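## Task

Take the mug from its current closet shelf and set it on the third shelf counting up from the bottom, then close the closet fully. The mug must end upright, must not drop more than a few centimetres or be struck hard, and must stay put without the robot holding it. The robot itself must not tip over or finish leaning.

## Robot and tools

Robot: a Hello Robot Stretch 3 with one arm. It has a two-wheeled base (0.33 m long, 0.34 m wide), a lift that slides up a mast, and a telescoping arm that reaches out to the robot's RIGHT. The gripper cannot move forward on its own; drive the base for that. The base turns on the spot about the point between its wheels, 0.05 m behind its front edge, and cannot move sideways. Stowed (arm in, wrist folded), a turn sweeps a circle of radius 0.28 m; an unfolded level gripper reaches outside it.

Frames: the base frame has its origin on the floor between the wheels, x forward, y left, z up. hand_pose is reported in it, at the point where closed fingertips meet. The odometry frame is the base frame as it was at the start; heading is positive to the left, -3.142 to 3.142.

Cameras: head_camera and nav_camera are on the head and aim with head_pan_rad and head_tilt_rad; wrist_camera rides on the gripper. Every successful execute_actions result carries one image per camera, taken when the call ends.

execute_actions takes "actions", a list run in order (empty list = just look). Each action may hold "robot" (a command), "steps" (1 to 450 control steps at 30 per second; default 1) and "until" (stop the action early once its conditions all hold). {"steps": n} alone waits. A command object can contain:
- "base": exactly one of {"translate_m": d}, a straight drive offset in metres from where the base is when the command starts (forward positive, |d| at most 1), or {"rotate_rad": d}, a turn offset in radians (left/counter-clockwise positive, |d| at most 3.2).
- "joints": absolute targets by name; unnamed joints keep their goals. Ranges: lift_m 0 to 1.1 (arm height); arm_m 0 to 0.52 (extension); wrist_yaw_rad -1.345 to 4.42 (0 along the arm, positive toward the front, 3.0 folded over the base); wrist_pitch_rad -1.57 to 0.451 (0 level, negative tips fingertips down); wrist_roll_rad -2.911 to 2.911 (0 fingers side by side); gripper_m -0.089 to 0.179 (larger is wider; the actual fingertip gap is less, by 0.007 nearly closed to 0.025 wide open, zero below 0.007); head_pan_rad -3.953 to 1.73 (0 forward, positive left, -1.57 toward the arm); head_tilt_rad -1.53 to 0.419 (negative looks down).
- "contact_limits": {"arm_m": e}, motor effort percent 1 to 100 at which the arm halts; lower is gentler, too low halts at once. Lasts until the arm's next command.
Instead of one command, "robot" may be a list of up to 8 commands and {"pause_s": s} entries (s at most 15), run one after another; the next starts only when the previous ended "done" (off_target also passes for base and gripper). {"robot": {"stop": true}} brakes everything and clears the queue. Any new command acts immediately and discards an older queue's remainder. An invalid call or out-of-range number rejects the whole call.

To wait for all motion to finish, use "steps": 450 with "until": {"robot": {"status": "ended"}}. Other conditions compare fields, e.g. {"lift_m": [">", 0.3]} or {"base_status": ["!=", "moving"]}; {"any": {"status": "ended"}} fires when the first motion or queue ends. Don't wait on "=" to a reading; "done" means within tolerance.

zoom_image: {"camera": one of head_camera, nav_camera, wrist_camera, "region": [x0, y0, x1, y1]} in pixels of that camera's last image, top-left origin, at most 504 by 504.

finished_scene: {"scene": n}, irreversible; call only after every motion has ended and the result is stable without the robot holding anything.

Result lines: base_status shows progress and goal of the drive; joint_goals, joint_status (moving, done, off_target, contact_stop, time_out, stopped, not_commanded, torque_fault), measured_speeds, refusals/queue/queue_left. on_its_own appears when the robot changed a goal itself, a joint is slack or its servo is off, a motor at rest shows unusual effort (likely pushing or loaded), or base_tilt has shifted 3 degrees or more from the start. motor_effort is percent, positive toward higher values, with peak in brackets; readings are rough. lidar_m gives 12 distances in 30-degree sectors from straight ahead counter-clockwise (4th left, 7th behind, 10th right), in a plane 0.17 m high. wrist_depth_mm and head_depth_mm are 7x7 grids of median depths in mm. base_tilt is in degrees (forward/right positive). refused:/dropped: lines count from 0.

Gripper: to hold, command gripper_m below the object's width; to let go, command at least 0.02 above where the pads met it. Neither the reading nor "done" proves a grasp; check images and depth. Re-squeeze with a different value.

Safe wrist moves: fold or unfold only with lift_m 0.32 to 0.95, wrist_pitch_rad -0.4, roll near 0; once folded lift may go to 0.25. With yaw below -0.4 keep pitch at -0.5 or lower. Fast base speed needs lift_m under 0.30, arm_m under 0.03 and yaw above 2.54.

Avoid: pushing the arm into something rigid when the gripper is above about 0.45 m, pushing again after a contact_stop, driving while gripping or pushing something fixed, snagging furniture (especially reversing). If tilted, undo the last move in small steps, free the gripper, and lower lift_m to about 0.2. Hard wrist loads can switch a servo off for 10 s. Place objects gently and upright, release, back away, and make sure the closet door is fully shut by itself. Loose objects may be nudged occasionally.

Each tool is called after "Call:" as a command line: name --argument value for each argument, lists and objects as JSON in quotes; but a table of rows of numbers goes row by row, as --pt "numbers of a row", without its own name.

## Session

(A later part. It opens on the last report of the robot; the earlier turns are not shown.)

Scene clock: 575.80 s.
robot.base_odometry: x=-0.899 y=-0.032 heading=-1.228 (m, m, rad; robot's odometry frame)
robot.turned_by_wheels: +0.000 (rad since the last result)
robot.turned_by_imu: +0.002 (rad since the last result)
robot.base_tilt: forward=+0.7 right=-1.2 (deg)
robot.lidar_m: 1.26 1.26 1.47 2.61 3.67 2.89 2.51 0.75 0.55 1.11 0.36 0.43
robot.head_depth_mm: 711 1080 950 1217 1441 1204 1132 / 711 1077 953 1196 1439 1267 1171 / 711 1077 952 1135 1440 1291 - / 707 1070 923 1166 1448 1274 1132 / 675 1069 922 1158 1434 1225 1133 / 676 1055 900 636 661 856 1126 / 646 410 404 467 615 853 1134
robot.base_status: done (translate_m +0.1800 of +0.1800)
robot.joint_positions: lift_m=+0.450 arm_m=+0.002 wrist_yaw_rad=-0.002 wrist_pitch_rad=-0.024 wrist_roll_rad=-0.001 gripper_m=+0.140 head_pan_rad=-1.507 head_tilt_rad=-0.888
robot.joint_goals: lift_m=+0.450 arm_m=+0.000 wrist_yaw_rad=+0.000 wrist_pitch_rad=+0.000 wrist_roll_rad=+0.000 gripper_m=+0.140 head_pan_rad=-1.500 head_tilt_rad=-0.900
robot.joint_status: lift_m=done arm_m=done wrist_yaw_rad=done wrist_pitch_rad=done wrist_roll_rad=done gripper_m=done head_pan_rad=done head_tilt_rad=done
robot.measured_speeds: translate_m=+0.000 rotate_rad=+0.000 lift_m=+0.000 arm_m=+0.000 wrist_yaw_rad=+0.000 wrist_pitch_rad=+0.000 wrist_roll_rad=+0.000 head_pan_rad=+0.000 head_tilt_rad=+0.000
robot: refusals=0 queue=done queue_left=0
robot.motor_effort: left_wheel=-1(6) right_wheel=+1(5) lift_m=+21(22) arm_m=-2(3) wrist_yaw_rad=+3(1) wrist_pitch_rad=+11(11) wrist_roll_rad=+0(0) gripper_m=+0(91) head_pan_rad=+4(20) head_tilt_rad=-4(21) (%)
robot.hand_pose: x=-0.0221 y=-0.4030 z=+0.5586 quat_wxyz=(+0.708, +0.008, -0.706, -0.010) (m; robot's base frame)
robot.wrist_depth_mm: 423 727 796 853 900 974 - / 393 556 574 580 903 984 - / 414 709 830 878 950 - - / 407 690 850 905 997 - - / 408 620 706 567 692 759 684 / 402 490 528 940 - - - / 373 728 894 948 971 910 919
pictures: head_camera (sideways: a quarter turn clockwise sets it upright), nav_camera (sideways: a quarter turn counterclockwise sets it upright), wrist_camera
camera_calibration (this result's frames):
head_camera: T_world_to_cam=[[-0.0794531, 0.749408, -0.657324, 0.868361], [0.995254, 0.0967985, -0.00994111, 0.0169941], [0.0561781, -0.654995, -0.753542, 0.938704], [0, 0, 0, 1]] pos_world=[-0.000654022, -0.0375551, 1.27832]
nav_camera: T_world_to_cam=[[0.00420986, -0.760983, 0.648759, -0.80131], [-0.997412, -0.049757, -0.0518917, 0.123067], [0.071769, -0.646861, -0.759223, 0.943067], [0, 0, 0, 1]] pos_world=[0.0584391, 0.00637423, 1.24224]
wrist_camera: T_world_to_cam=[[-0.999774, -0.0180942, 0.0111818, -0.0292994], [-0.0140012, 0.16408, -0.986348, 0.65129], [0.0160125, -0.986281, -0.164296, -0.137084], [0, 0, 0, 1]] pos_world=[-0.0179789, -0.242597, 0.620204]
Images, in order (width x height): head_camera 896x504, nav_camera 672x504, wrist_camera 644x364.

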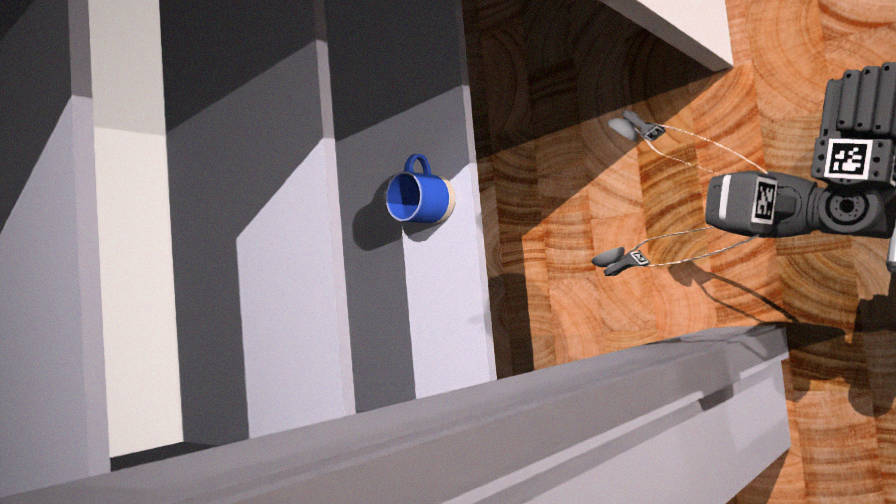

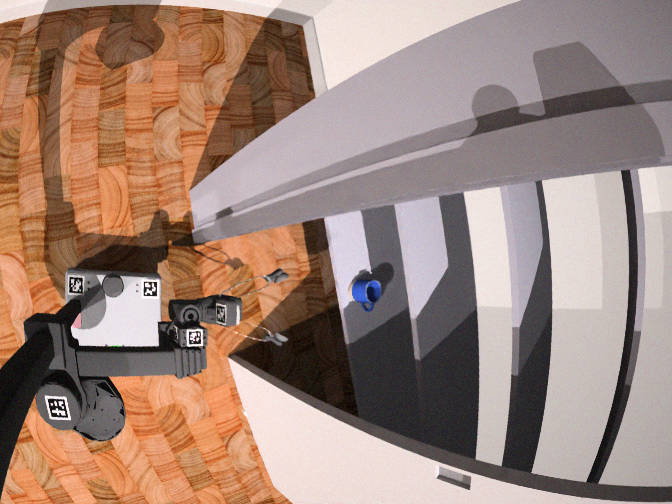

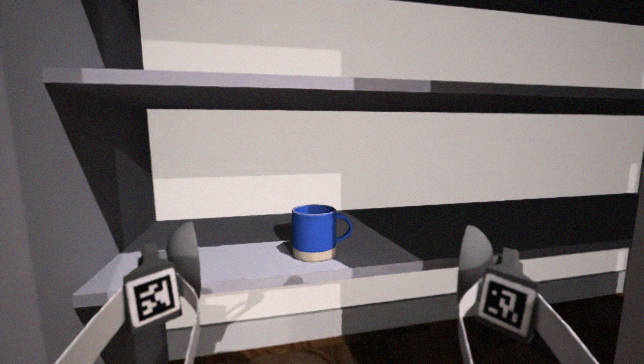

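Call:
execute_actions --actions '[{"robot":[{"base":{"translate_m":-0.11},"joints":{"lift_m":0.32,"wrist_yaw_rad":0.45,"gripper_m":0.17}},{"joints":{"arm_m":0.3}}],"steps":450,"until":{"robot":{"status":"ended"}}}]'

Scene clock: 582.97 s.
robot.base_odometry: x=-0.936 y=+0.071 heading=-1.228 (m, m, rad; robot's odometry frame)
robot.turned_by_wheels: +0.000 (rad since the last result)
robot.turned_by_imu: +0.001 (rad since the last result)
robot.base_tilt: forward=+0.7 right=-1.2 (deg)
robot.lidar_m: 1.37 1.37 1.60 2.82 3.66 2.76 2.40 0.81 0.50 1.13 0.43 0.44
robot.head_depth_mm: 747 1081 1247 1163 830 1206 1129 / 744 1081 1246 1221 1469 1171 1134 / 708 1076 951 1204 1500 1267 1135 / 707 1074 952 1133 1416 1271 1133 / 705 1075 954 1187 1439 1271 1130 / 704 1076 924 1165 1435 1148 1129 / 706 1072 920 1114 749 902 1128
robot.base_status: done (translate_m -0.1100 of -0.1100)
robot.joint_positions: lift_m=+0.320 arm_m=+0.300 wrist_yaw_rad=+0.448 wrist_pitch_rad=-0.024 wrist_roll_rad=-0.001 gripper_m=+0.170 head_pan_rad=-1.507 head_tilt_rad=-0.888
robot.joint_goals: lift_m=+0.320 arm_m=+0.300 wrist_yaw_rad=+0.450 wrist_pitch_rad=+0.000 wrist_roll_rad=+0.000 gripper_m=+0.170 head_pan_rad=-1.500 head_tilt_rad=-0.900
robot.joint_status: lift_m=done arm_m=done wrist_yaw_rad=done wrist_pitch_rad=done wrist_roll_rad=done gripper_m=done head_pan_rad=done head_tilt_rad=done
robot.measured_speeds: translate_m=+0.000 rotate_rad=+0.000 lift_m=+0.000 arm_m=+0.000 wrist_yaw_rad=+0.000 wrist_pitch_rad=+0.000 wrist_roll_rad=+0.000 head_pan_rad=+0.000 head_tilt_rad=+0.000
robot: refusals=0 queue=done queue_left=0
robot.motor_effort: left_wheel=-1(7) right_wheel=+1(4) lift_m=+20(20) arm_m=+3(3) wrist_yaw_rad=+1(4) wrist_pitch_rad=+10(10) wrist_roll_rad=+0(1) gripper_m=-1(91) head_pan_rad=+2(2) head_tilt_rad=-4(4) (%)
robot.hand_pose: x=+0.0894 y=-0.6750 z=+0.4288 quat_wxyz=(+0.692, +0.165, -0.687, +0.149) (m; robot's base frame)
robot.wrist_depth_mm: 364 471 567 573 547 522 492 / 365 475 638 609 564 531 501 / 368 479 660 616 575 546 516 / 372 456 592 258 258 543 512 / 284 295 276 248 249 273 270 / 373 - 703 664 211 201 185 / 372 501 696 670 631 596 560
pictures: head_camera (sideways: a quarter turn clockwise sets it upright), nav_camera (sideways: a quarter turn counterclockwise sets it upright), wrist_camera
camera_calibration (this result's frames):
head_camera: T_world_to_cam=[[-0.0795344, 0.749492, -0.657219, 0.868224], [0.995245, 0.0969, -0.00993646, 0.0169881], [0.0562372, -0.654884, -0.753634, 0.938823], [0, 0, 0, 1]] pos_world=[-0.000650454, -0.0375525, 1.27831]
nav_camera: T_world_to_cam=[[0.00429223, -0.761073, 0.648652, -0.801172], [-0.997408, -0.0498501, -0.0518898, 0.123064], [0.0718273, -0.646748, -0.759314, 0.943185], [0, 0, 0, 1]] pos_world=[0.0584379, 0.00638784, 1.24224]
wrist_camera: T_world_to_cam=[[-0.89201, -0.451877, 0.0111956, -0.223811], [-0.0838087, 0.140999, -0.986456, 0.560132], [0.444178, -0.880867, -0.163644, -0.395872], [0, 0, 0, 1]] pos_world=[0.0231398, -0.528824, 0.490269]
Images, in order (width x height): head_camera 896x504, nav_camera 672x504, wrist_camera 644x364.

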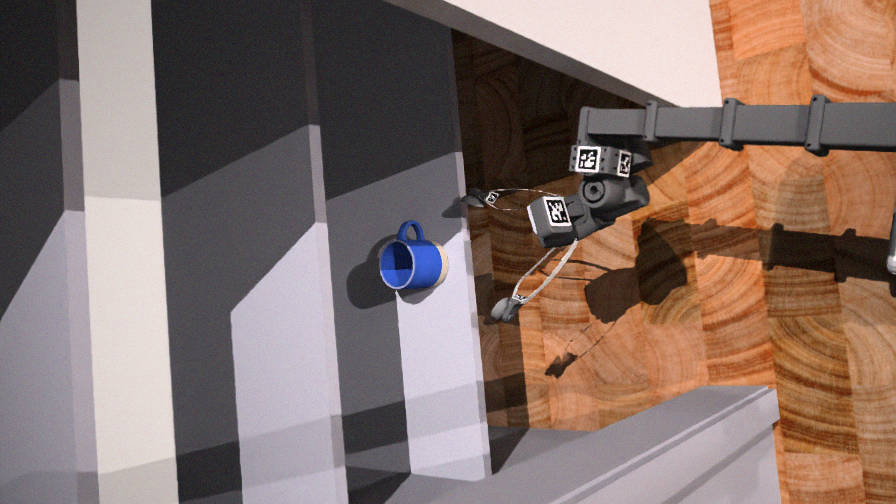

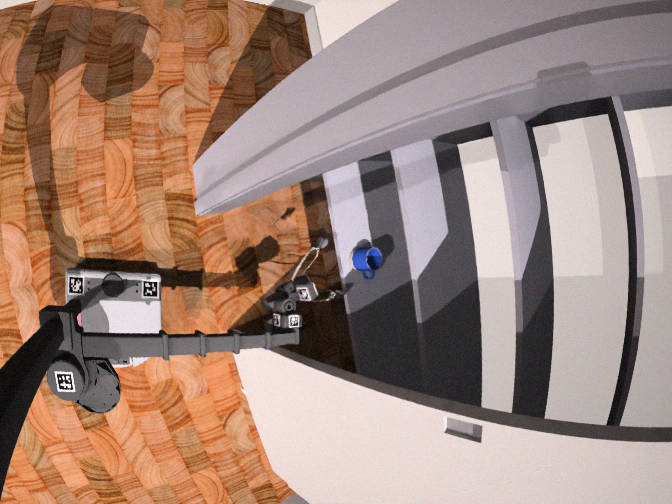

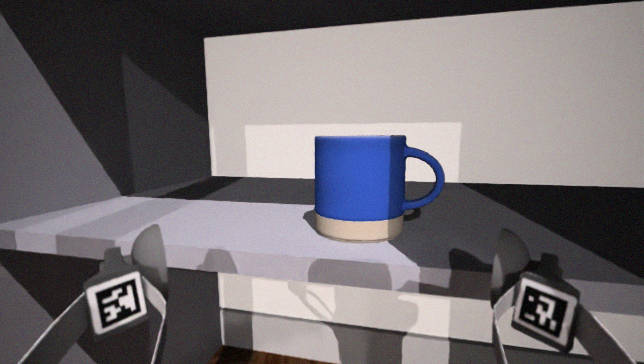

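Call:
execute_actions --actions '[{"robot":[{"joints":{"arm_m":0.2}},{"base":{"translate_m":0.244},"joints":{"lift_m":0.345,"wrist_yaw_rad":-0.4}},{"joints":{"arm_m":0.3}}],"steps":450,"until":{"robot":{"status":"ended"}}}]'

Scene clock: 591.40 s.
robot.base_odometry: x=-0.854 y=-0.158 heading=-1.228 (m, m, rad; robot's odometry frame)
robot.turned_by_wheels: +0.000 (rad since the last result)
robot.turned_by_imu: +0.001 (rad since the last result)
robot.base_tilt: forward=+0.7 right=-1.3 (deg)
robot.lidar_m: 1.14 1.14 1.32 2.33 3.71 3.04 2.64 0.69 0.63 0.32 0.32 1.25
robot.head_depth_mm: 679 1077 926 1188 1452 1273 1137 / 676 1078 922 1108 1475 1270 1132 / 676 1065 925 1157 1494 1255 1134 / - 310 370 470 624 920 1128 / - 300 357 439 583 822 1117 / - 310 366 446 571 795 1127 / - 306 360 438 558 1245 1128
robot.base_status: done (translate_m +0.2440 of +0.2440)
robot.joint_positions: lift_m=+0.345 arm_m=+0.300 wrist_yaw_rad=-0.398 wrist_pitch_rad=-0.024 wrist_roll_rad=-0.001 gripper_m=+0.170 head_pan_rad=-1.507 head_tilt_rad=-0.888
robot.joint_goals: lift_m=+0.345 arm_m=+0.300 wrist_yaw_rad=-0.400 wrist_pitch_rad=+0.000 wrist_roll_rad=+0.000 gripper_m=+0.170 head_pan_rad=-1.500 head_tilt_rad=-0.900
robot.joint_status: lift_m=done arm_m=done wrist_yaw_rad=done wrist_pitch_rad=done wrist_roll_rad=done gripper_m=done head_pan_rad=done head_tilt_rad=done
robot.measured_speeds: translate_m=+0.000 rotate_rad=+0.000 lift_m=+0.000 arm_m=+0.000 wrist_yaw_rad=+0.000 wrist_pitch_rad=+0.000 wrist_roll_rad=+0.000 head_pan_rad=+0.000 head_tilt_rad=+0.000
robot: refusals=0 queue=done queue_left=0
robot.motor_effort: left_wheel=-1(6) right_wheel=+0(6) lift_m=+30(30) arm_m=+3(3) wrist_yaw_rad=-2(4) wrist_pitch_rad=+10(11) wrist_roll_rad=+0(1) gripper_m=+0(1) head_pan_rad=+2(2) head_tilt_rad=-4(5) (%)
robot.hand_pose: x=-0.1205 y=-0.6803 z=+0.4534 quat_wxyz=(+0.692, -0.131, -0.694, -0.148) (m; robot's base frame)
robot.wrist_depth_mm: 412 454 495 497 503 500 557 / 423 476 564 662 809 980 971 / 430 483 566 688 851 - - / 435 493 543 294 753 736 935 / 358 380 294 252 356 404 - / 233 - 231 232 304 - - / - 163 182 734 798 757 795
pictures: head_camera (sideways: a quarter turn clockwise sets it upright), nav_camera (sideways: a quarter turn counterclockwise sets it upright), wrist_camera
camera_calibration (this result's frames):
head_camera: T_world_to_cam=[[-0.0795674, 0.74951, -0.657194, 0.868192], [0.99524, 0.0969423, -0.00993538, 0.0169867], [0.0562633, -0.654857, -0.753656, 0.938851], [0, 0, 0, 1]] pos_world=[-0.000648918, -0.037552, 1.27831]
nav_camera: T_world_to_cam=[[0.0043257, -0.761094, 0.648627, -0.801139], [-0.997406, -0.0498905, -0.0518893, 0.123064], [0.071853, -0.64672, -0.759335, 0.943212], [0, 0, 0, 1]] pos_world=[0.0584375, 0.00639199, 1.24224]
wrist_camera: T_world_to_cam=[[-0.929541, 0.368549, 0.0111955, 0.139921], [0.0500463, 0.156191, -0.986458, 0.593966], [-0.365307, -0.916393, -0.16363, -0.424969], [0, 0, 0, 1]] pos_world=[-0.0549077, -0.533778, 0.514818]
Images, in order (width x height): head_camera 896x504, nav_camera 672x504, wrist_camera 644x364.

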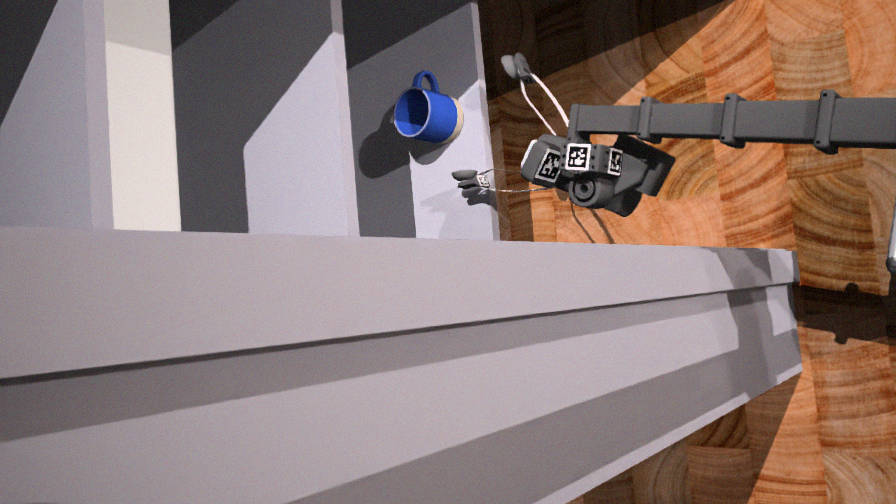

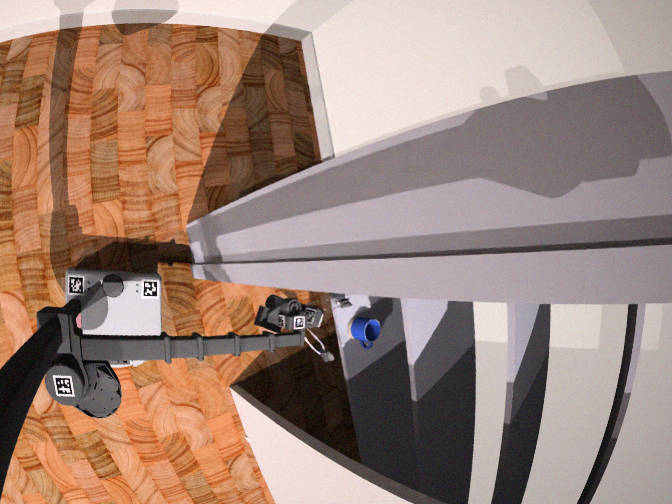

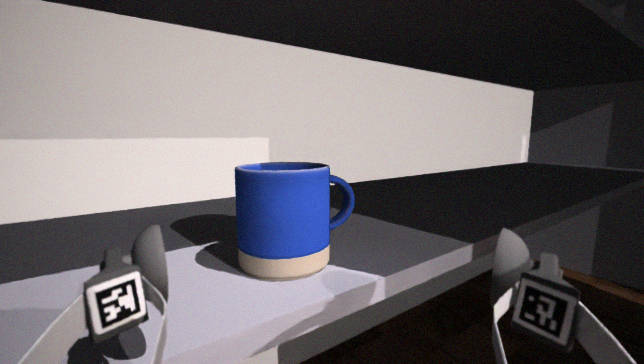

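Call:
execute_actions --actions '[{"robot":[{"joints":{"lift_m":0.36}},{"joints":{"arm_m":0.42},"contact_limits":{"arm_m":15}}],"steps":450,"until":{"robot":{"status":"ended"}}}]'

Scene clock: 594.63 s.
robot.base_odometry: x=-0.854 y=-0.158 heading=-1.228 (m, m, rad; robot's odometry frame)
robot.turned_by_wheels: +0.000 (rad since the last result)
robot.turned_by_imu: +0.001 (rad since the last result)
robot.base_tilt: forward=+0.8 right=-1.2 (deg)
robot.lidar_m: 1.13 1.14 1.32 2.32 3.72 3.04 2.64 0.69 0.63 0.32 0.32 1.25
robot.head_depth_mm: 679 1079 927 1195 1442 1272 1133 / 675 1076 927 1110 1442 1266 1132 / 676 1060 923 1163 1414 1267 1133 / - 310 369 470 625 922 1125 / - 300 356 439 582 822 1115 / - 310 366 446 570 796 1122 / - 306 360 438 557 1246 1135
robot.base_status: done (translate_m +0.2440 of +0.2440)
robot.joint_positions: lift_m=+0.360 arm_m=+0.420 wrist_yaw_rad=-0.398 wrist_pitch_rad=-0.024 wrist_roll_rad=-0.001 gripper_m=+0.170 head_pan_rad=-1.507 head_tilt_rad=-0.888
robot.joint_goals: lift_m=+0.360 arm_m=+0.420 wrist_yaw_rad=-0.400 wrist_pitch_rad=+0.000 wrist_roll_rad=+0.000 gripper_m=+0.170 head_pan_rad=-1.500 head_tilt_rad=-0.900
robot.joint_status: lift_m=done arm_m=done wrist_yaw_rad=done wrist_pitch_rad=done wrist_roll_rad=done gripper_m=done head_pan_rad=done head_tilt_rad=done
robot.measured_speeds: translate_m=+0.000 rotate_rad=+0.000 lift_m=+0.000 arm_m=+0.000 wrist_yaw_rad=+0.000 wrist_pitch_rad=+0.000 wrist_roll_rad=+0.000 head_pan_rad=+0.000 head_tilt_rad=+0.000
robot: refusals=0 queue=done queue_left=0
robot.motor_effort: left_wheel=-1(1) right_wheel=+1(1) lift_m=+30(29) arm_m=+3(4) wrist_yaw_rad=-2(2) wrist_pitch_rad=+10(11) wrist_roll_rad=+0(1) gripper_m=+0(0) head_pan_rad=+3(3) head_tilt_rad=-4(4) (%)
robot.contact_limits: arm_m 15 (drawing in: default 18, maximum 30; extending or still: default 25, maximum 41)
robot.hand_pose: x=-0.1206 y=-0.8003 z=+0.4684 quat_wxyz=(+0.692, -0.131, -0.694, -0.148) (m; robot's base frame)
robot.wrist_depth_mm: 330 374 417 460 456 458 456 / 337 380 444 532 657 821 890 / 345 386 452 545 687 921 - / 348 393 465 546 694 841 832 / 348 386 403 182 180 398 393 / 264 - 261 120 133 260 276 / 194 185 195 124 139 184 736
pictures: head_camera (sideways: a quarter turn clockwise sets it upright), nav_camera (sideways: a quarter turn counterclockwise sets it upright), wrist_camera
camera_calibration (this result's frames):
head_camera: T_world_to_cam=[[-0.0795683, 0.749519, -0.657184, 0.868178], [0.99524, 0.0969428, -0.00993492, 0.0169861], [0.0562628, -0.654846, -0.753665, 0.938863], [0, 0, 0, 1]] pos_world=[-0.000648926, -0.0375517, 1.27831]
nav_camera: T_world_to_cam=[[0.00432654, -0.761103, 0.648617, -0.801126], [-0.997406, -0.0498901, -0.0518891, 0.123064], [0.0718525, -0.64671, -0.759344, 0.943224], [0, 0, 0, 1]] pos_world=[0.0584375, 0.00639284, 1.24224]
wrist_camera: T_world_to_cam=[[-0.929476, 0.368713, 0.0111956, 0.184072], [0.0500738, 0.156182, -0.986458, 0.627504], [-0.365468, -0.916328, -0.16363, -0.532446], [0, 0, 0, 1]] pos_world=[-0.0549234, -0.65377, 0.529822]
Images, in order (width x height): head_camera 896x504, nav_camera 672x504, wrist_camera 644x364.

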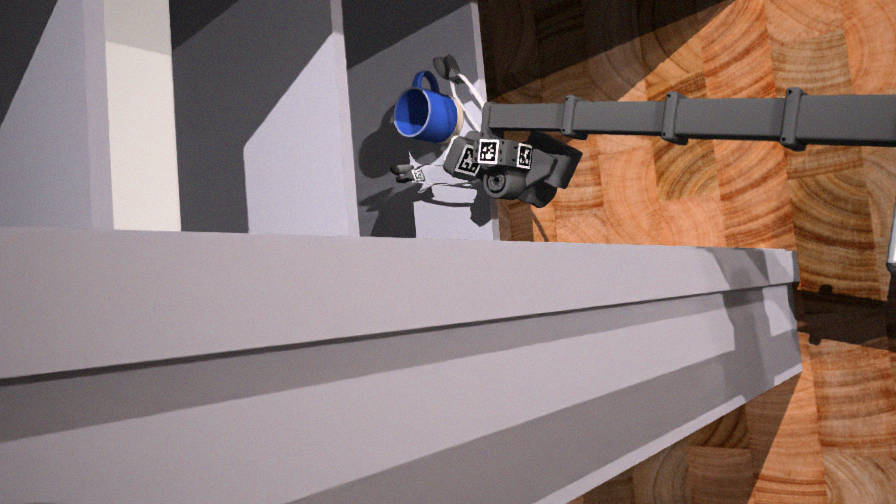

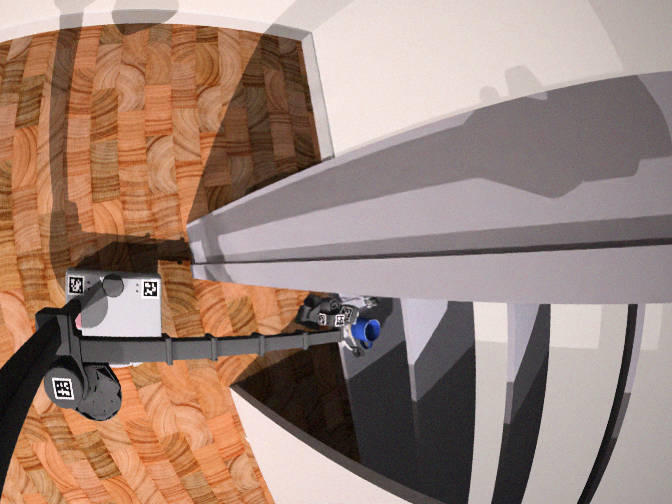

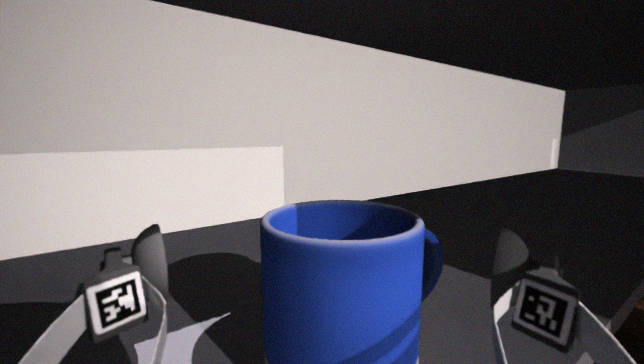

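Well centred. Grip and lift slightly.

Call:
execute_actions --actions '[{"robot":{"joints":{"gripper_m":0.03}},"steps":75},{"robot":[{"joints":{"lift_m":0.39}},{"joints":{"arm_m":0.2}}],"steps":450,"until":{"robot":{"status":"ended"}}}]'

Scene clock: 601.13 s.
robot.base_odometry: x=-0.854 y=-0.158 heading=-1.228 (m, m, rad; robot's odometry frame)
robot.turned_by_wheels: +0.000 (rad since the last result)
robot.turned_by_imu: +0.001 (rad since the last result)
robot.base_tilt: forward=+0.8 right=-1.2 (deg)
robot.lidar_m: 1.13 1.13 1.32 2.33 3.72 3.03 2.64 0.69 0.63 0.32 0.32 1.25
robot.head_depth_mm: 679 1077 926 1192 1438 1266 1132 / 676 1076 925 1136 1361 1269 - / 677 1063 925 1160 1469 1233 1132 / - 312 370 470 622 918 1121 / - 300 356 439 582 821 1118 / - 310 366 445 572 795 1127 / - 306 360 438 558 1243 1130
robot.base_status: done (translate_m +0.2440 of +0.2440)
robot.joint_positions: lift_m=+0.390 arm_m=+0.200 wrist_yaw_rad=-0.401 wrist_pitch_rad=-0.047 wrist_roll_rad=-0.001 gripper_m=+0.031 head_pan_rad=-1.507 head_tilt_rad=-0.889
robot.joint_goals: lift_m=+0.390 arm_m=+0.200 wrist_yaw_rad=-0.400 wrist_pitch_rad=+0.000 wrist_roll_rad=+0.000 gripper_m=+0.030 head_pan_rad=-1.500 head_tilt_rad=-0.900
robot.joint_status: lift_m=done arm_m=done wrist_yaw_rad=done wrist_pitch_rad=done wrist_roll_rad=done gripper_m=done head_pan_rad=done head_tilt_rad=done
robot.measured_speeds: translate_m=+0.000 rotate_rad=+0.000 lift_m=+0.000 arm_m=+0.000 wrist_yaw_rad=+0.000 wrist_pitch_rad=+0.000 wrist_roll_rad=+0.000 head_pan_rad=+0.000 head_tilt_rad=+0.000
robot: refusals=0 queue=done queue_left=0
robot.motor_effort: left_wheel=-1(2) right_wheel=+2(3) lift_m=+32(34) arm_m=-2(2) wrist_yaw_rad=+2(2) wrist_pitch_rad=+21(22) wrist_roll_rad=+0(0) gripper_m=-21(99) head_pan_rad=+2(3) head_tilt_rad=-4(4) (%)
robot.hand_pose: x=-0.1210 y=-0.5798 z=+0.4923 quat_wxyz=(+0.690, -0.124, -0.695, -0.158) (m; robot's base frame)
robot.wrist_depth_mm: 397 404 402 406 410 - - / 492 553 636 751 842 863 - / 502 567 671 807 - - - / 514 578 669 776 889 863 - / 461 458 420 184 178 - - / 307 308 131 119 127 - - / 228 242 675 122 143 835 826
pictures: head_camera (sideways: a quarter turn clockwise sets it upright), nav_camera (sideways: a quarter turn counterclockwise sets it upright), wrist_camera
camera_calibration (this result's frames):
head_camera: T_world_to_cam=[[-0.0795694, 0.749538, -0.657162, 0.86815], [0.99524, 0.096943, -0.00993395, 0.0169849], [0.0562614, -0.654824, -0.753684, 0.938888], [0, 0, 0, 1]] pos_world=[-0.000648974, -0.037551, 1.27831]
nav_camera: T_world_to_cam=[[0.00432765, -0.761122, 0.648595, -0.801097], [-0.997406, -0.0498885, -0.0518887, 0.123063], [0.0718511, -0.646688, -0.759363, 0.943249], [0, 0, 0, 1]] pos_world=[0.0584373, 0.00639455, 1.24224]
wrist_camera: T_world_to_cam=[[-0.928364, 0.371518, 0.010712, 0.104086], [0.0595785, 0.177202, -0.982369, 0.628032], [-0.366866, -0.911358, -0.186643, -0.312659], [0, 0, 0, 1]] pos_world=[-0.0554908, -0.434903, 0.557489]
Images, in order (width x height): head_camera 896x504, nav_camera 672x504, wrist_camera 644x364.

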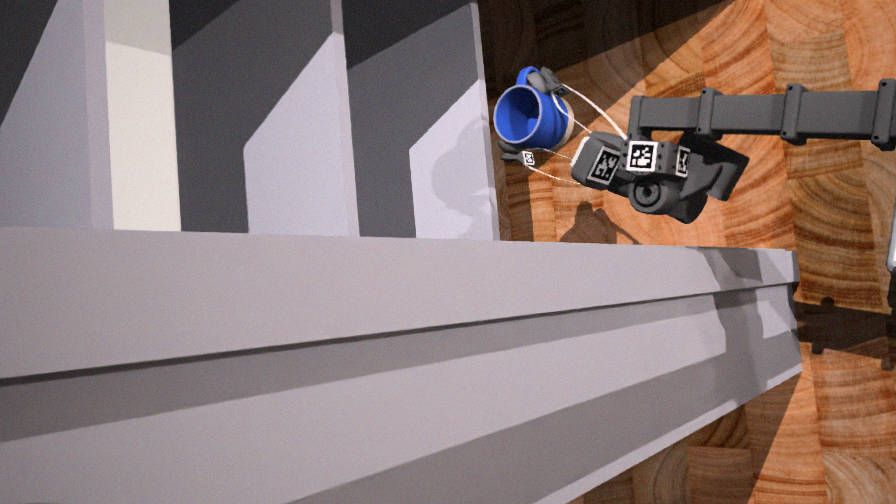

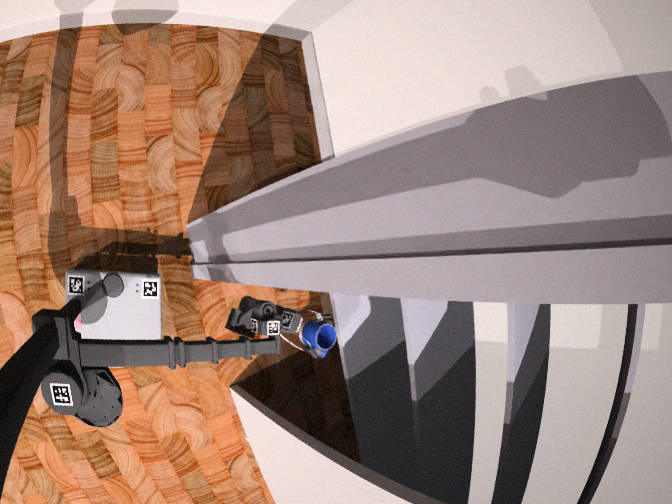

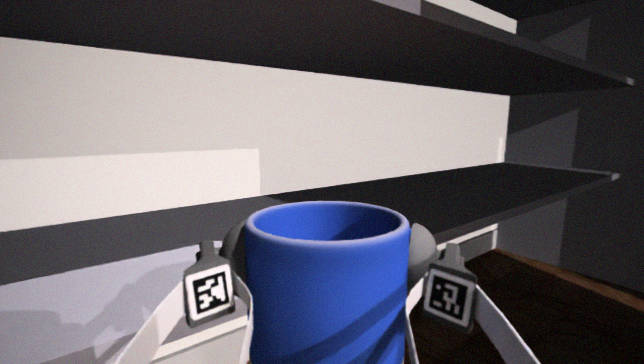

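Call:
execute_actions --actions '[{"robot":[{"joints":{"arm_m":0.12}},{"joints":{"lift_m":1.0,"head_tilt_rad":-0.4,"wrist_pitch_rad":0.03}}],"steps":450,"until":{"robot":{"status":"ended"}}}]'

Scene clock: 609.53 s.
robot.base_odometry: x=-0.854 y=-0.158 heading=-1.228 (m, m, rad; robot's odometry frame)
robot.turned_by_wheels: +0.000 (rad since the last result)
robot.turned_by_imu: +0.001 (rad since the last result)
robot.base_tilt: forward=+0.6 right=-1.2 (deg)
robot.lidar_m: 1.13 1.13 1.32 2.33 3.72 3.05 2.64 0.69 0.63 0.32 0.32 1.25
robot.head_depth_mm: 940 1006 1077 - - - 1170 / 930 996 1060 851 - - 1017 / 919 983 1048 845 1056 1000 1014 / - - 293 307 337 376 955 / - - - 296 321 351 392 / - - 287 305 333 363 400 / - - 285 302 327 357 393
robot.base_status: done (translate_m +0.2440 of +0.2440)
robot.joint_positions: lift_m=+1.000 arm_m=+0.120 wrist_yaw_rad=-0.401 wrist_pitch_rad=-0.025 wrist_roll_rad=-0.001 gripper_m=+0.031 head_pan_rad=-1.507 head_tilt_rad=-0.409
robot.joint_goals: lift_m=+1.000 arm_m=+0.120 wrist_yaw_rad=-0.400 wrist_pitch_rad=+0.030 wrist_roll_rad=+0.000 gripper_m=+0.030 head_pan_rad=-1.500 head_tilt_rad=-0.400
robot.joint_status: lift_m=done arm_m=done wrist_yaw_rad=done wrist_pitch_rad=off_target wrist_roll_rad=done gripper_m=done head_pan_rad=done head_tilt_rad=done
robot.measured_speeds: translate_m=+0.000 rotate_rad=+0.000 lift_m=+0.000 arm_m=+0.000 wrist_yaw_rad=+0.000 wrist_pitch_rad=+0.000 wrist_roll_rad=+0.000 head_pan_rad=+0.000 head_tilt_rad=+0.000
robot: refusals=0 queue=dropped queue_left=0
robot.motor_effort: left_wheel=-1(1) right_wheel=+2(2) lift_m=+31(32) arm_m=-2(2) wrist_yaw_rad=+1(1) wrist_pitch_rad=+25(26) wrist_roll_rad=+1(1) gripper_m=-21(21) head_pan_rad=+3(3) head_tilt_rad=+4(26) (%)
robot.hand_pose: x=-0.1213 y=-0.5005 z=+1.1080 quat_wxyz=(+0.692, -0.132, -0.694, -0.150) (m; robot's base frame)
robot.wrist_depth_mm: 364 365 371 424 - - - / 542 597 694 711 717 872 - / 554 635 754 885 - - - / 560 647 736 874 - - - / 502 498 450 184 178 - - / 327 326 131 119 127 - 419 / 421 654 678 122 143 - 422
pictures: head_camera (sideways: a quarter turn clockwise sets it upright), nav_camera (sideways: a quarter turn counterclockwise sets it upright), wrist_camera
camera_calibration (this result's frames):
head_camera: T_world_to_cam=[[-0.054811, 0.361791, -0.930647, 1.22455], [0.995761, 0.0887552, -0.0241422, 0.0354901], [0.0738653, -0.928025, -0.365122, 0.433272], [0, 0, 0, 1]] pos_world=[-0.000224472, -0.0440946, 1.29868]
nav_camera: T_world_to_cam=[[-0.0202249, -0.376571, 0.926167, -1.16282], [-0.995766, -0.0754994, -0.0524421, 0.123807], [0.0896732, -0.923306, -0.373449, 0.441083], [0, 0, 0, 1]] pos_world=[0.0602113, -0.0212805, 1.24818]
wrist_camera: T_world_to_cam=[[-0.928283, 0.371707, 0.0111688, 0.0673622], [0.0510747, 0.157186, -0.986247, 1.21204], [-0.368351, -0.914946, -0.164898, -0.151633], [0, 0, 0, 1]] pos_world=[-0.0552275, -0.35429, 1.16961]
Images, in order (width x height): head_camera 896x504, nav_camera 672x504, wrist_camera 644x364.

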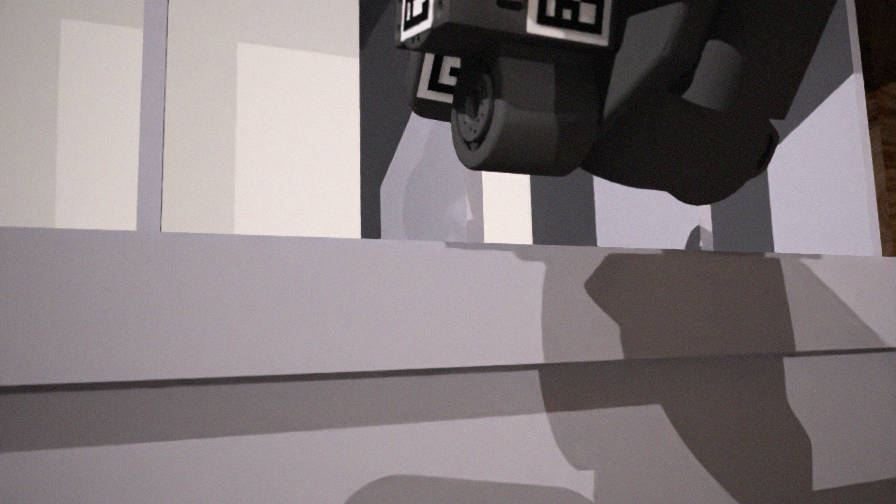

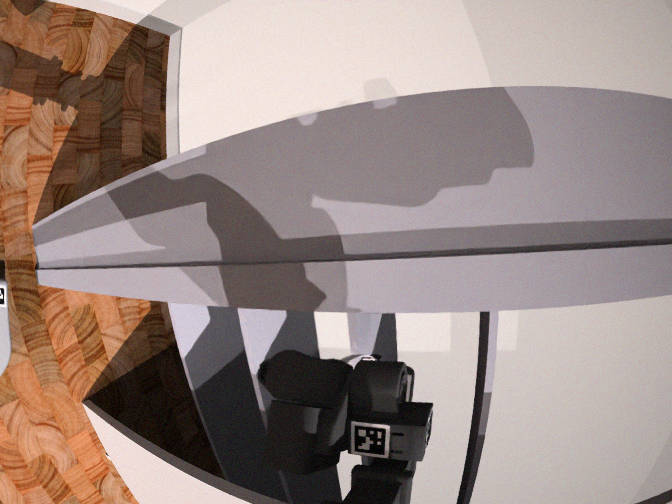

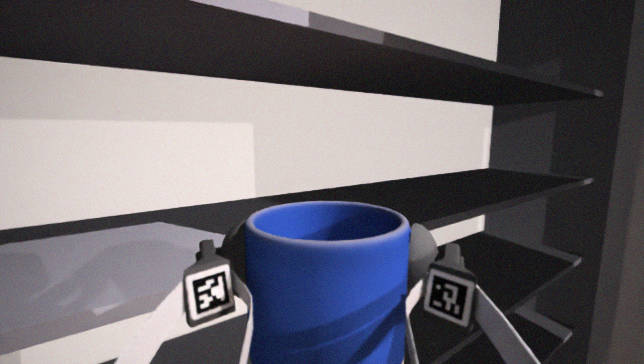

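Call:
execute_actions --actions '[{"robot":[{"joints":{"lift_m":1.015}},{"joints":{"arm_m":0.43},"contact_limits":{"arm_m":15}},{"joints":{"lift_m":0.995}}],"steps":450,"until":{"robot":{"status":"ended"}}}]'

Scene clock: 615.40 s.
robot.base_odometry: x=-0.854 y=-0.158 heading=-1.228 (m, m, rad; robot's odometry frame)
robot.turned_by_wheels: +0.000 (rad since the last result)
robot.turned_by_imu: +0.001 (rad since the last result)
robot.base_tilt: forward=+0.7 right=-1.1 (deg)
robot.lidar_m: 1.13 1.14 1.33 2.33 3.70 3.02 2.64 0.69 0.63 0.32 0.32 1.25
robot.head_depth_mm: 938 1003 1050 805 1067 1115 1044 / 928 992 - 1185 1060 1112 1043 / 917 981 1039 909 1060 897 1016 / - - 292 307 337 375 953 / - - - 295 321 351 392 / - - 286 305 332 363 400 / - - 285 302 327 357 393
robot.base_status: done (translate_m +0.2440 of +0.2440)
robot.joint_positions: lift_m=+0.995 arm_m=+0.430 wrist_yaw_rad=-0.401 wrist_pitch_rad=-0.024 wrist_roll_rad=-0.001 gripper_m=+0.031 head_pan_rad=-1.507 head_tilt_rad=-0.408
robot.joint_goals: lift_m=+0.995 arm_m=+0.430 wrist_yaw_rad=-0.400 wrist_pitch_rad=+0.030 wrist_roll_rad=+0.000 gripper_m=+0.030 head_pan_rad=-1.500 head_tilt_rad=-0.400
robot.joint_status: lift_m=done arm_m=done wrist_yaw_rad=done wrist_pitch_rad=off_target wrist_roll_rad=done gripper_m=done head_pan_rad=done head_tilt_rad=done
robot.measured_speeds: translate_m=+0.000 rotate_rad=+0.000 lift_m=+0.000 arm_m=+0.000 wrist_yaw_rad=+0.000 wrist_pitch_rad=+0.000 wrist_roll_rad=+0.000 head_pan_rad=+0.000 head_tilt_rad=+0.000
robot: refusals=0 queue=done queue_left=0
robot.motor_effort: left_wheel=-1(2) right_wheel=+1(2) lift_m=+23(33) arm_m=+3(3) wrist_yaw_rad=+1(1) wrist_pitch_rad=+25(25) wrist_roll_rad=+1(1) gripper_m=-22(22) head_pan_rad=+3(3) head_tilt_rad=+3(4) (%)
robot.contact_limits: arm_m 15 (drawing in: default 18, maximum 30; extending or still: default 25, maximum 41)
robot.hand_pose: x=-0.1213 y=-0.8099 z=+1.1035 quat_wxyz=(+0.692, -0.132, -0.694, -0.150) (m; robot's base frame)
robot.wrist_depth_mm: 322 354 385 390 391 393 392 / 329 370 436 528 627 744 753 / 335 378 446 536 683 931 - / 341 384 450 534 680 853 - / 345 392 426 184 179 473 469 / 314 314 132 119 127 311 309 / 232 233 221 122 143 231 230
pictures: head_camera (sideways: a quarter turn clockwise sets it upright), nav_camera (sideways: a quarter turn counterclockwise sets it upright), wrist_camera
camera_calibration (this result's frames):
head_camera: T_world_to_cam=[[-0.0547985, 0.361597, -0.930723, 1.22465], [0.995761, 0.0887498, -0.0241474, 0.0354968], [0.0738699, -0.928101, -0.364928, 0.433019], [0, 0, 0, 1]] pos_world=[-0.000224445, -0.0440952, 1.29869]
nav_camera: T_world_to_cam=[[-0.0202374, -0.376378, 0.926245, -1.16292], [-0.995765, -0.07551, -0.0524396, 0.123803], [0.0896778, -0.923384, -0.373256, 0.440831], [0, 0, 0, 1]] pos_world=[0.060212, -0.0212917, 1.24818]
wrist_camera: T_world_to_cam=[[-0.92837, 0.371489, 0.0111797, 0.182284], [0.0508364, 0.156726, -0.986333, 1.25599], [-0.368164, -0.915114, -0.164385, -0.436154], [0, 0, 0, 1]] pos_world=[-0.0551997, -0.663694, 1.16509]
Images, in order (width x height): head_camera 896x504, nav_camera 672x504, wrist_camera 644x364.

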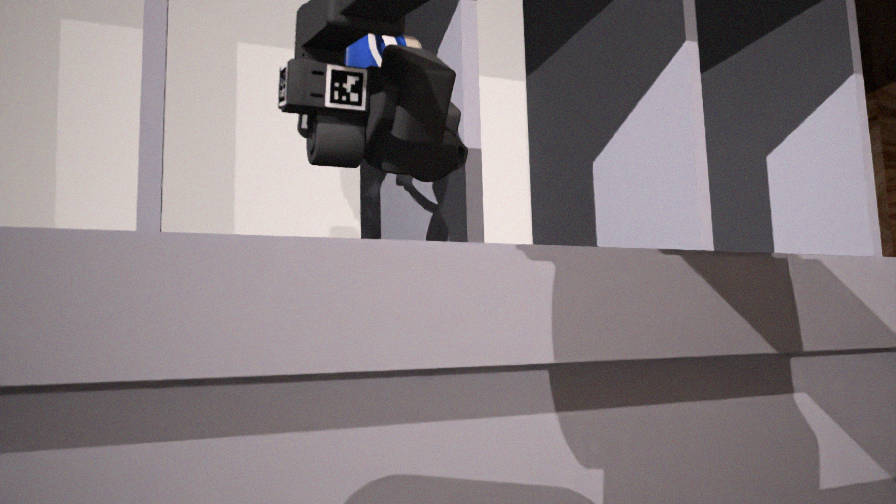

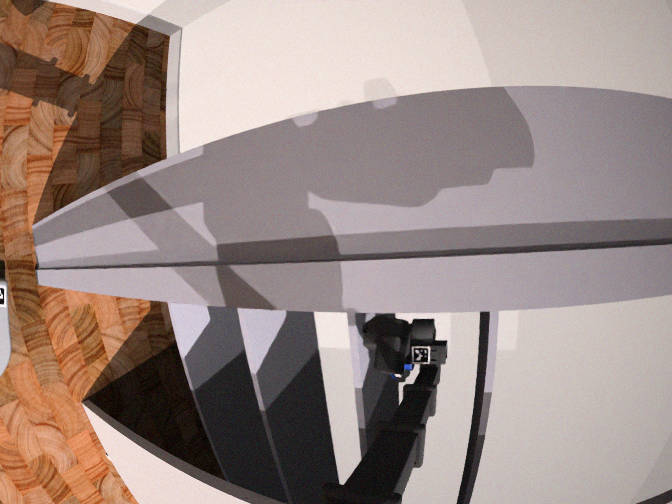

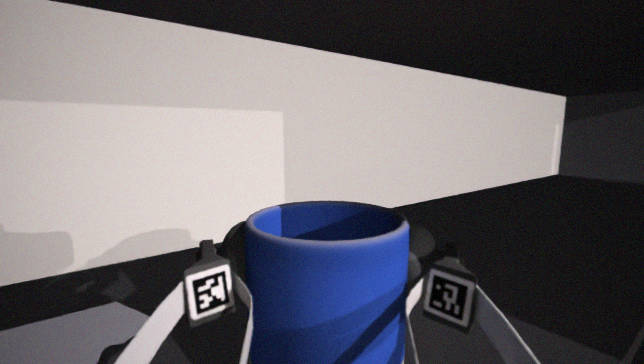

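Call:
execute_actions --actions '[{"robot":{"joints":{"lift_m":0.978}},"steps":60}]'

Scene clock: 617.93 s.
robot.base_odometry: x=-0.854 y=-0.158 heading=-1.228 (m, m, rad; robot's odometry frame)
robot.turned_by_wheels: +0.000 (rad since the last result)
robot.turned_by_imu: +0.000 (rad since the last result)
robot.base_tilt: forward=+0.8 right=-1.2 (deg)
robot.lidar_m: 1.13 1.13 1.32 2.33 3.72 3.02 2.64 0.69 0.63 0.32 0.32 1.25
robot.head_depth_mm: 938 1004 1060 1001 1069 1114 1047 / 930 996 1045 1189 1063 1108 1045 / 917 981 1041 909 1054 895 1012 / - - 292 307 337 376 959 / - - - 295 321 351 392 / - - 287 305 332 363 400 / - - 285 302 327 356 393
robot.base_status: done (translate_m +0.2440 of +0.2440)
robot.joint_positions: lift_m=+0.978 arm_m=+0.430 wrist_yaw_rad=-0.401 wrist_pitch_rad=-0.024 wrist_roll_rad=-0.001 gripper_m=+0.031 head_pan_rad=-1.507 head_tilt_rad=-0.408
robot.joint_goals: lift_m=+0.978 arm_m=+0.430 wrist_yaw_rad=-0.400 wrist_pitch_rad=+0.030 wrist_roll_rad=+0.000 gripper_m=+0.030 head_pan_rad=-1.500 head_tilt_rad=-0.400
robot.joint_status: lift_m=done arm_m=done wrist_yaw_rad=done wrist_pitch_rad=off_target wrist_roll_rad=done gripper_m=done head_pan_rad=done head_tilt_rad=done
robot.measured_speeds: translate_m=+0.000 rotate_rad=+0.000 lift_m=+0.000 arm_m=+0.000 wrist_yaw_rad=+0.000 wrist_pitch_rad=+0.000 wrist_roll_rad=+0.000 head_pan_rad=+0.000 head_tilt_rad=+0.000
robot: refusals=0 queue=done queue_left=0
robot.motor_effort: left_wheel=-1(1) right_wheel=+2(2) lift_m=+22(22) arm_m=+3(3) wrist_yaw_rad=+1(1) wrist_pitch_rad=+24(24) wrist_roll_rad=+1(1) gripper_m=-21(22) head_pan_rad=+2(2) head_tilt_rad=+3(4) (%)
robot.contact_limits: arm_m 15 (drawing in: default 18, maximum 30; extending or still: default 25, maximum 41)
robot.hand_pose: x=-0.1213 y=-0.8099 z=+1.0866 quat_wxyz=(+0.692, -0.132, -0.694, -0.150) (m; robot's base frame)
robot.wrist_depth_mm: 322 365 408 436 435 440 436 / 327 369 433 524 641 804 838 / 334 378 440 539 674 924 - / 340 387 452 528 676 844 883 / 345 383 386 184 178 421 418 / 279 277 132 119 127 276 273 / 206 206 196 122 143 204 209
pictures: head_camera (sideways: a quarter turn clockwise sets it upright), nav_camera (sideways: a quarter turn counterclockwise sets it upright), wrist_camera
camera_calibration (this result's frames):
head_camera: T_world_to_cam=[[-0.0547985, 0.361597, -0.930723, 1.22465], [0.995761, 0.0887498, -0.0241474, 0.0354968], [0.0738699, -0.928101, -0.364928, 0.433019], [0, 0, 0, 1]] pos_world=[-0.000224445, -0.0440952, 1.29869]
nav_camera: T_world_to_cam=[[-0.0202374, -0.376378, 0.926245, -1.16292], [-0.995765, -0.0755099, -0.0524396, 0.123803], [0.0896778, -0.923384, -0.373256, 0.440832], [0, 0, 0, 1]] pos_world=[0.060212, -0.0212917, 1.24818]
wrist_camera: T_world_to_cam=[[-0.92837, 0.37149, 0.0111816, 0.182472], [0.0508002, 0.15664, -0.986348, 1.2392], [-0.36817, -0.915128, -0.164292, -0.439059], [0, 0, 0, 1]] pos_world=[-0.0551986, -0.663691, 1.14811]
Images, in order (width x height): head_camera 896x504, nav_camera 672x504, wrist_camera 644x364.

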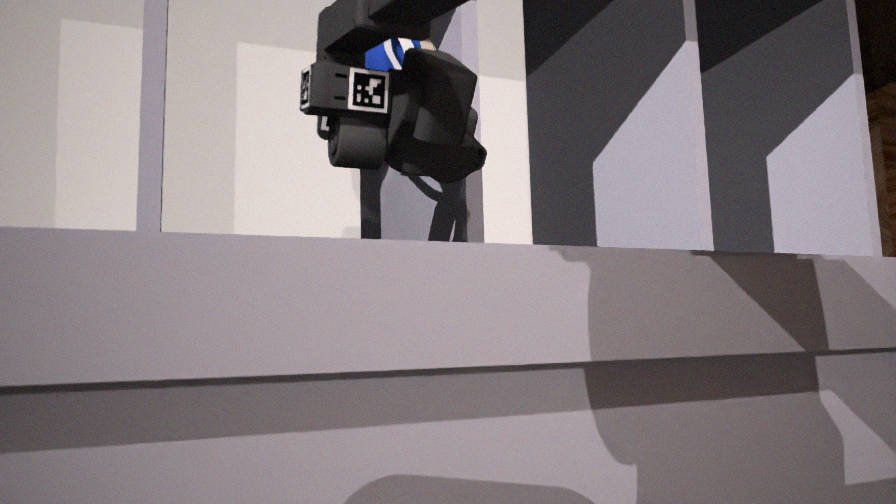

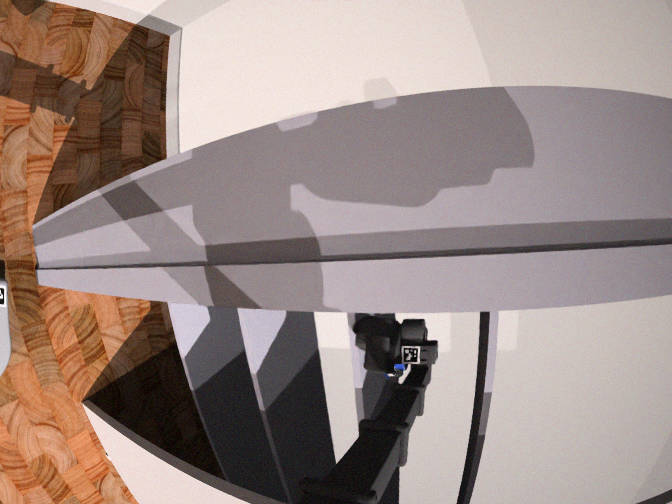

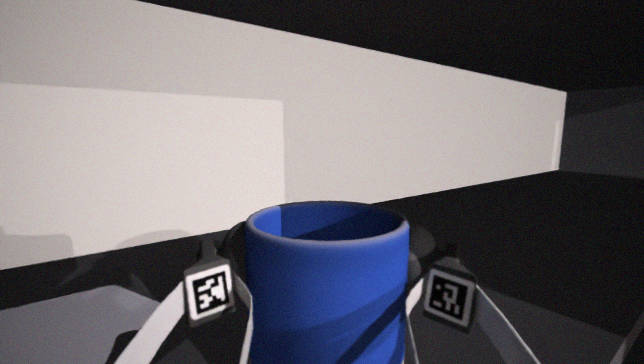

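Call:
execute_actions --actions '[{"robot":{"joints":{"lift_m":0.966}},"steps":60}]'

Scene clock: 620.40 s.
robot.base_odometry: x=-0.854 y=-0.158 heading=-1.228 (m, m, rad; robot's odometry frame)
robot.turned_by_wheels: +0.000 (rad since the last result)
robot.turned_by_imu: +0.000 (rad since the last result)
robot.base_tilt: forward=+0.7 right=-1.2 (deg)
robot.lidar_m: 1.14 1.13 1.32 2.33 3.71 3.03 2.63 0.69 0.63 0.32 0.32 1.25
robot.head_depth_mm: 942 1004 1065 1200 1066 1115 1054 / 927 995 1051 - 1062 1111 1046 / 917 983 1048 910 1058 896 1015 / - - 293 307 337 375 955 / - - - 295 321 351 392 / - - 287 305 332 363 400 / - - 285 302 327 356 393
robot.base_status: done (translate_m +0.2440 of +0.2440)
robot.joint_positions: lift_m=+0.966 arm_m=+0.430 wrist_yaw_rad=-0.401 wrist_pitch_rad=-0.009 wrist_roll_rad=-0.001 gripper_m=+0.031 head_pan_rad=-1.507 head_tilt_rad=-0.408
robot.joint_goals: lift_m=+0.966 arm_m=+0.430 wrist_yaw_rad=-0.400 wrist_pitch_rad=+0.030 wrist_roll_rad=+0.000 gripper_m=+0.030 head_pan_rad=-1.500 head_tilt_rad=-0.400
robot.joint_status: lift_m=done arm_m=done wrist_yaw_rad=done wrist_pitch_rad=off_target wrist_roll_rad=done gripper_m=done head_pan_rad=done head_tilt_rad=done
robot.measured_speeds: translate_m=+0.000 rotate_rad=+0.000 lift_m=+0.000 arm_m=+0.000 wrist_yaw_rad=+0.000 wrist_pitch_rad=+0.000 wrist_roll_rad=+0.000 head_pan_rad=+0.000 head_tilt_rad=+0.000
robot: refusals=0 queue=done queue_left=0
robot.motor_effort: left_wheel=-1(1) right_wheel=+1(2) lift_m=+21(23) arm_m=+3(3) wrist_yaw_rad=+1(1) wrist_pitch_rad=+18(24) wrist_roll_rad=+0(0) gripper_m=-21(22) head_pan_rad=+3(2) head_tilt_rad=+3(3) (%)
robot.contact_limits: arm_m 15 (drawing in: default 18, maximum 30; extending or still: default 25, maximum 41)
robot.hand_pose: x=-0.1214 y=-0.8103 z=+1.0784 quat_wxyz=(+0.693, -0.137, -0.693, -0.145) (m; robot's base frame)
robot.wrist_depth_mm: 326 366 409 441 446 442 446 / 330 371 433 529 641 809 823 / 336 378 444 542 679 928 - / 340 383 454 532 675 859 898 / 347 372 370 183 178 409 405 / 265 265 131 119 127 262 261 / 195 195 185 122 142 194 203
pictures: head_camera (sideways: a quarter turn clockwise sets it upright), nav_camera (sideways: a quarter turn counterclockwise sets it upright), wrist_camera
camera_calibration (this result's frames):
head_camera: T_world_to_cam=[[-0.0547963, 0.361563, -0.930736, 1.22467], [0.995761, 0.0887491, -0.0241483, 0.035498], [0.0738708, -0.928114, -0.364894, 0.432974], [0, 0, 0, 1]] pos_world=[-0.000224432, -0.0440953, 1.29869]
nav_camera: T_world_to_cam=[[-0.0202395, -0.376344, 0.926259, -1.16294], [-0.995765, -0.075512, -0.0524392, 0.123803], [0.0896788, -0.923398, -0.373222, 0.440787], [0, 0, 0, 1]] pos_world=[0.0602121, -0.0212936, 1.24818]
wrist_camera: T_world_to_cam=[[-0.928304, 0.371644, 0.0114935, 0.182353], [0.0450604, 0.143129, -0.988678, 1.22212], [-0.369081, -0.917276, -0.149614, -0.458496], [0, 0, 0, 1]] pos_world=[-0.0550125, -0.663259, 1.13759]
Images, in order (width x height): head_camera 896x504, nav_camera 672x504, wrist_camera 644x364.

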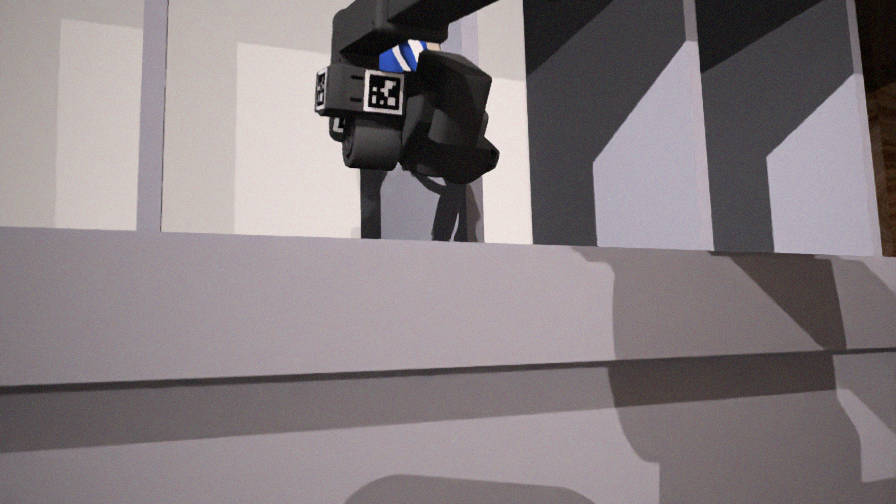

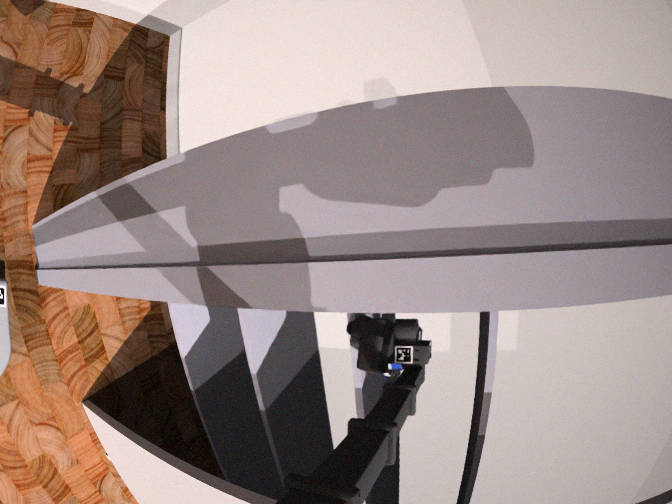

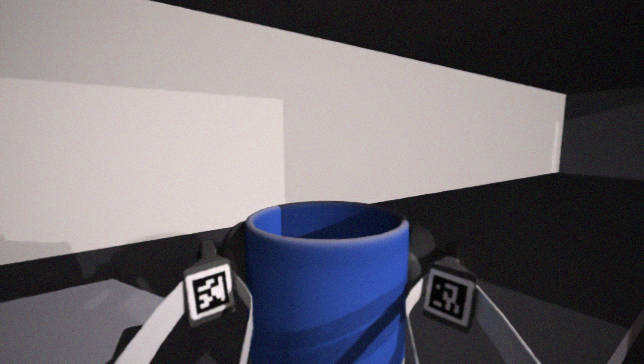

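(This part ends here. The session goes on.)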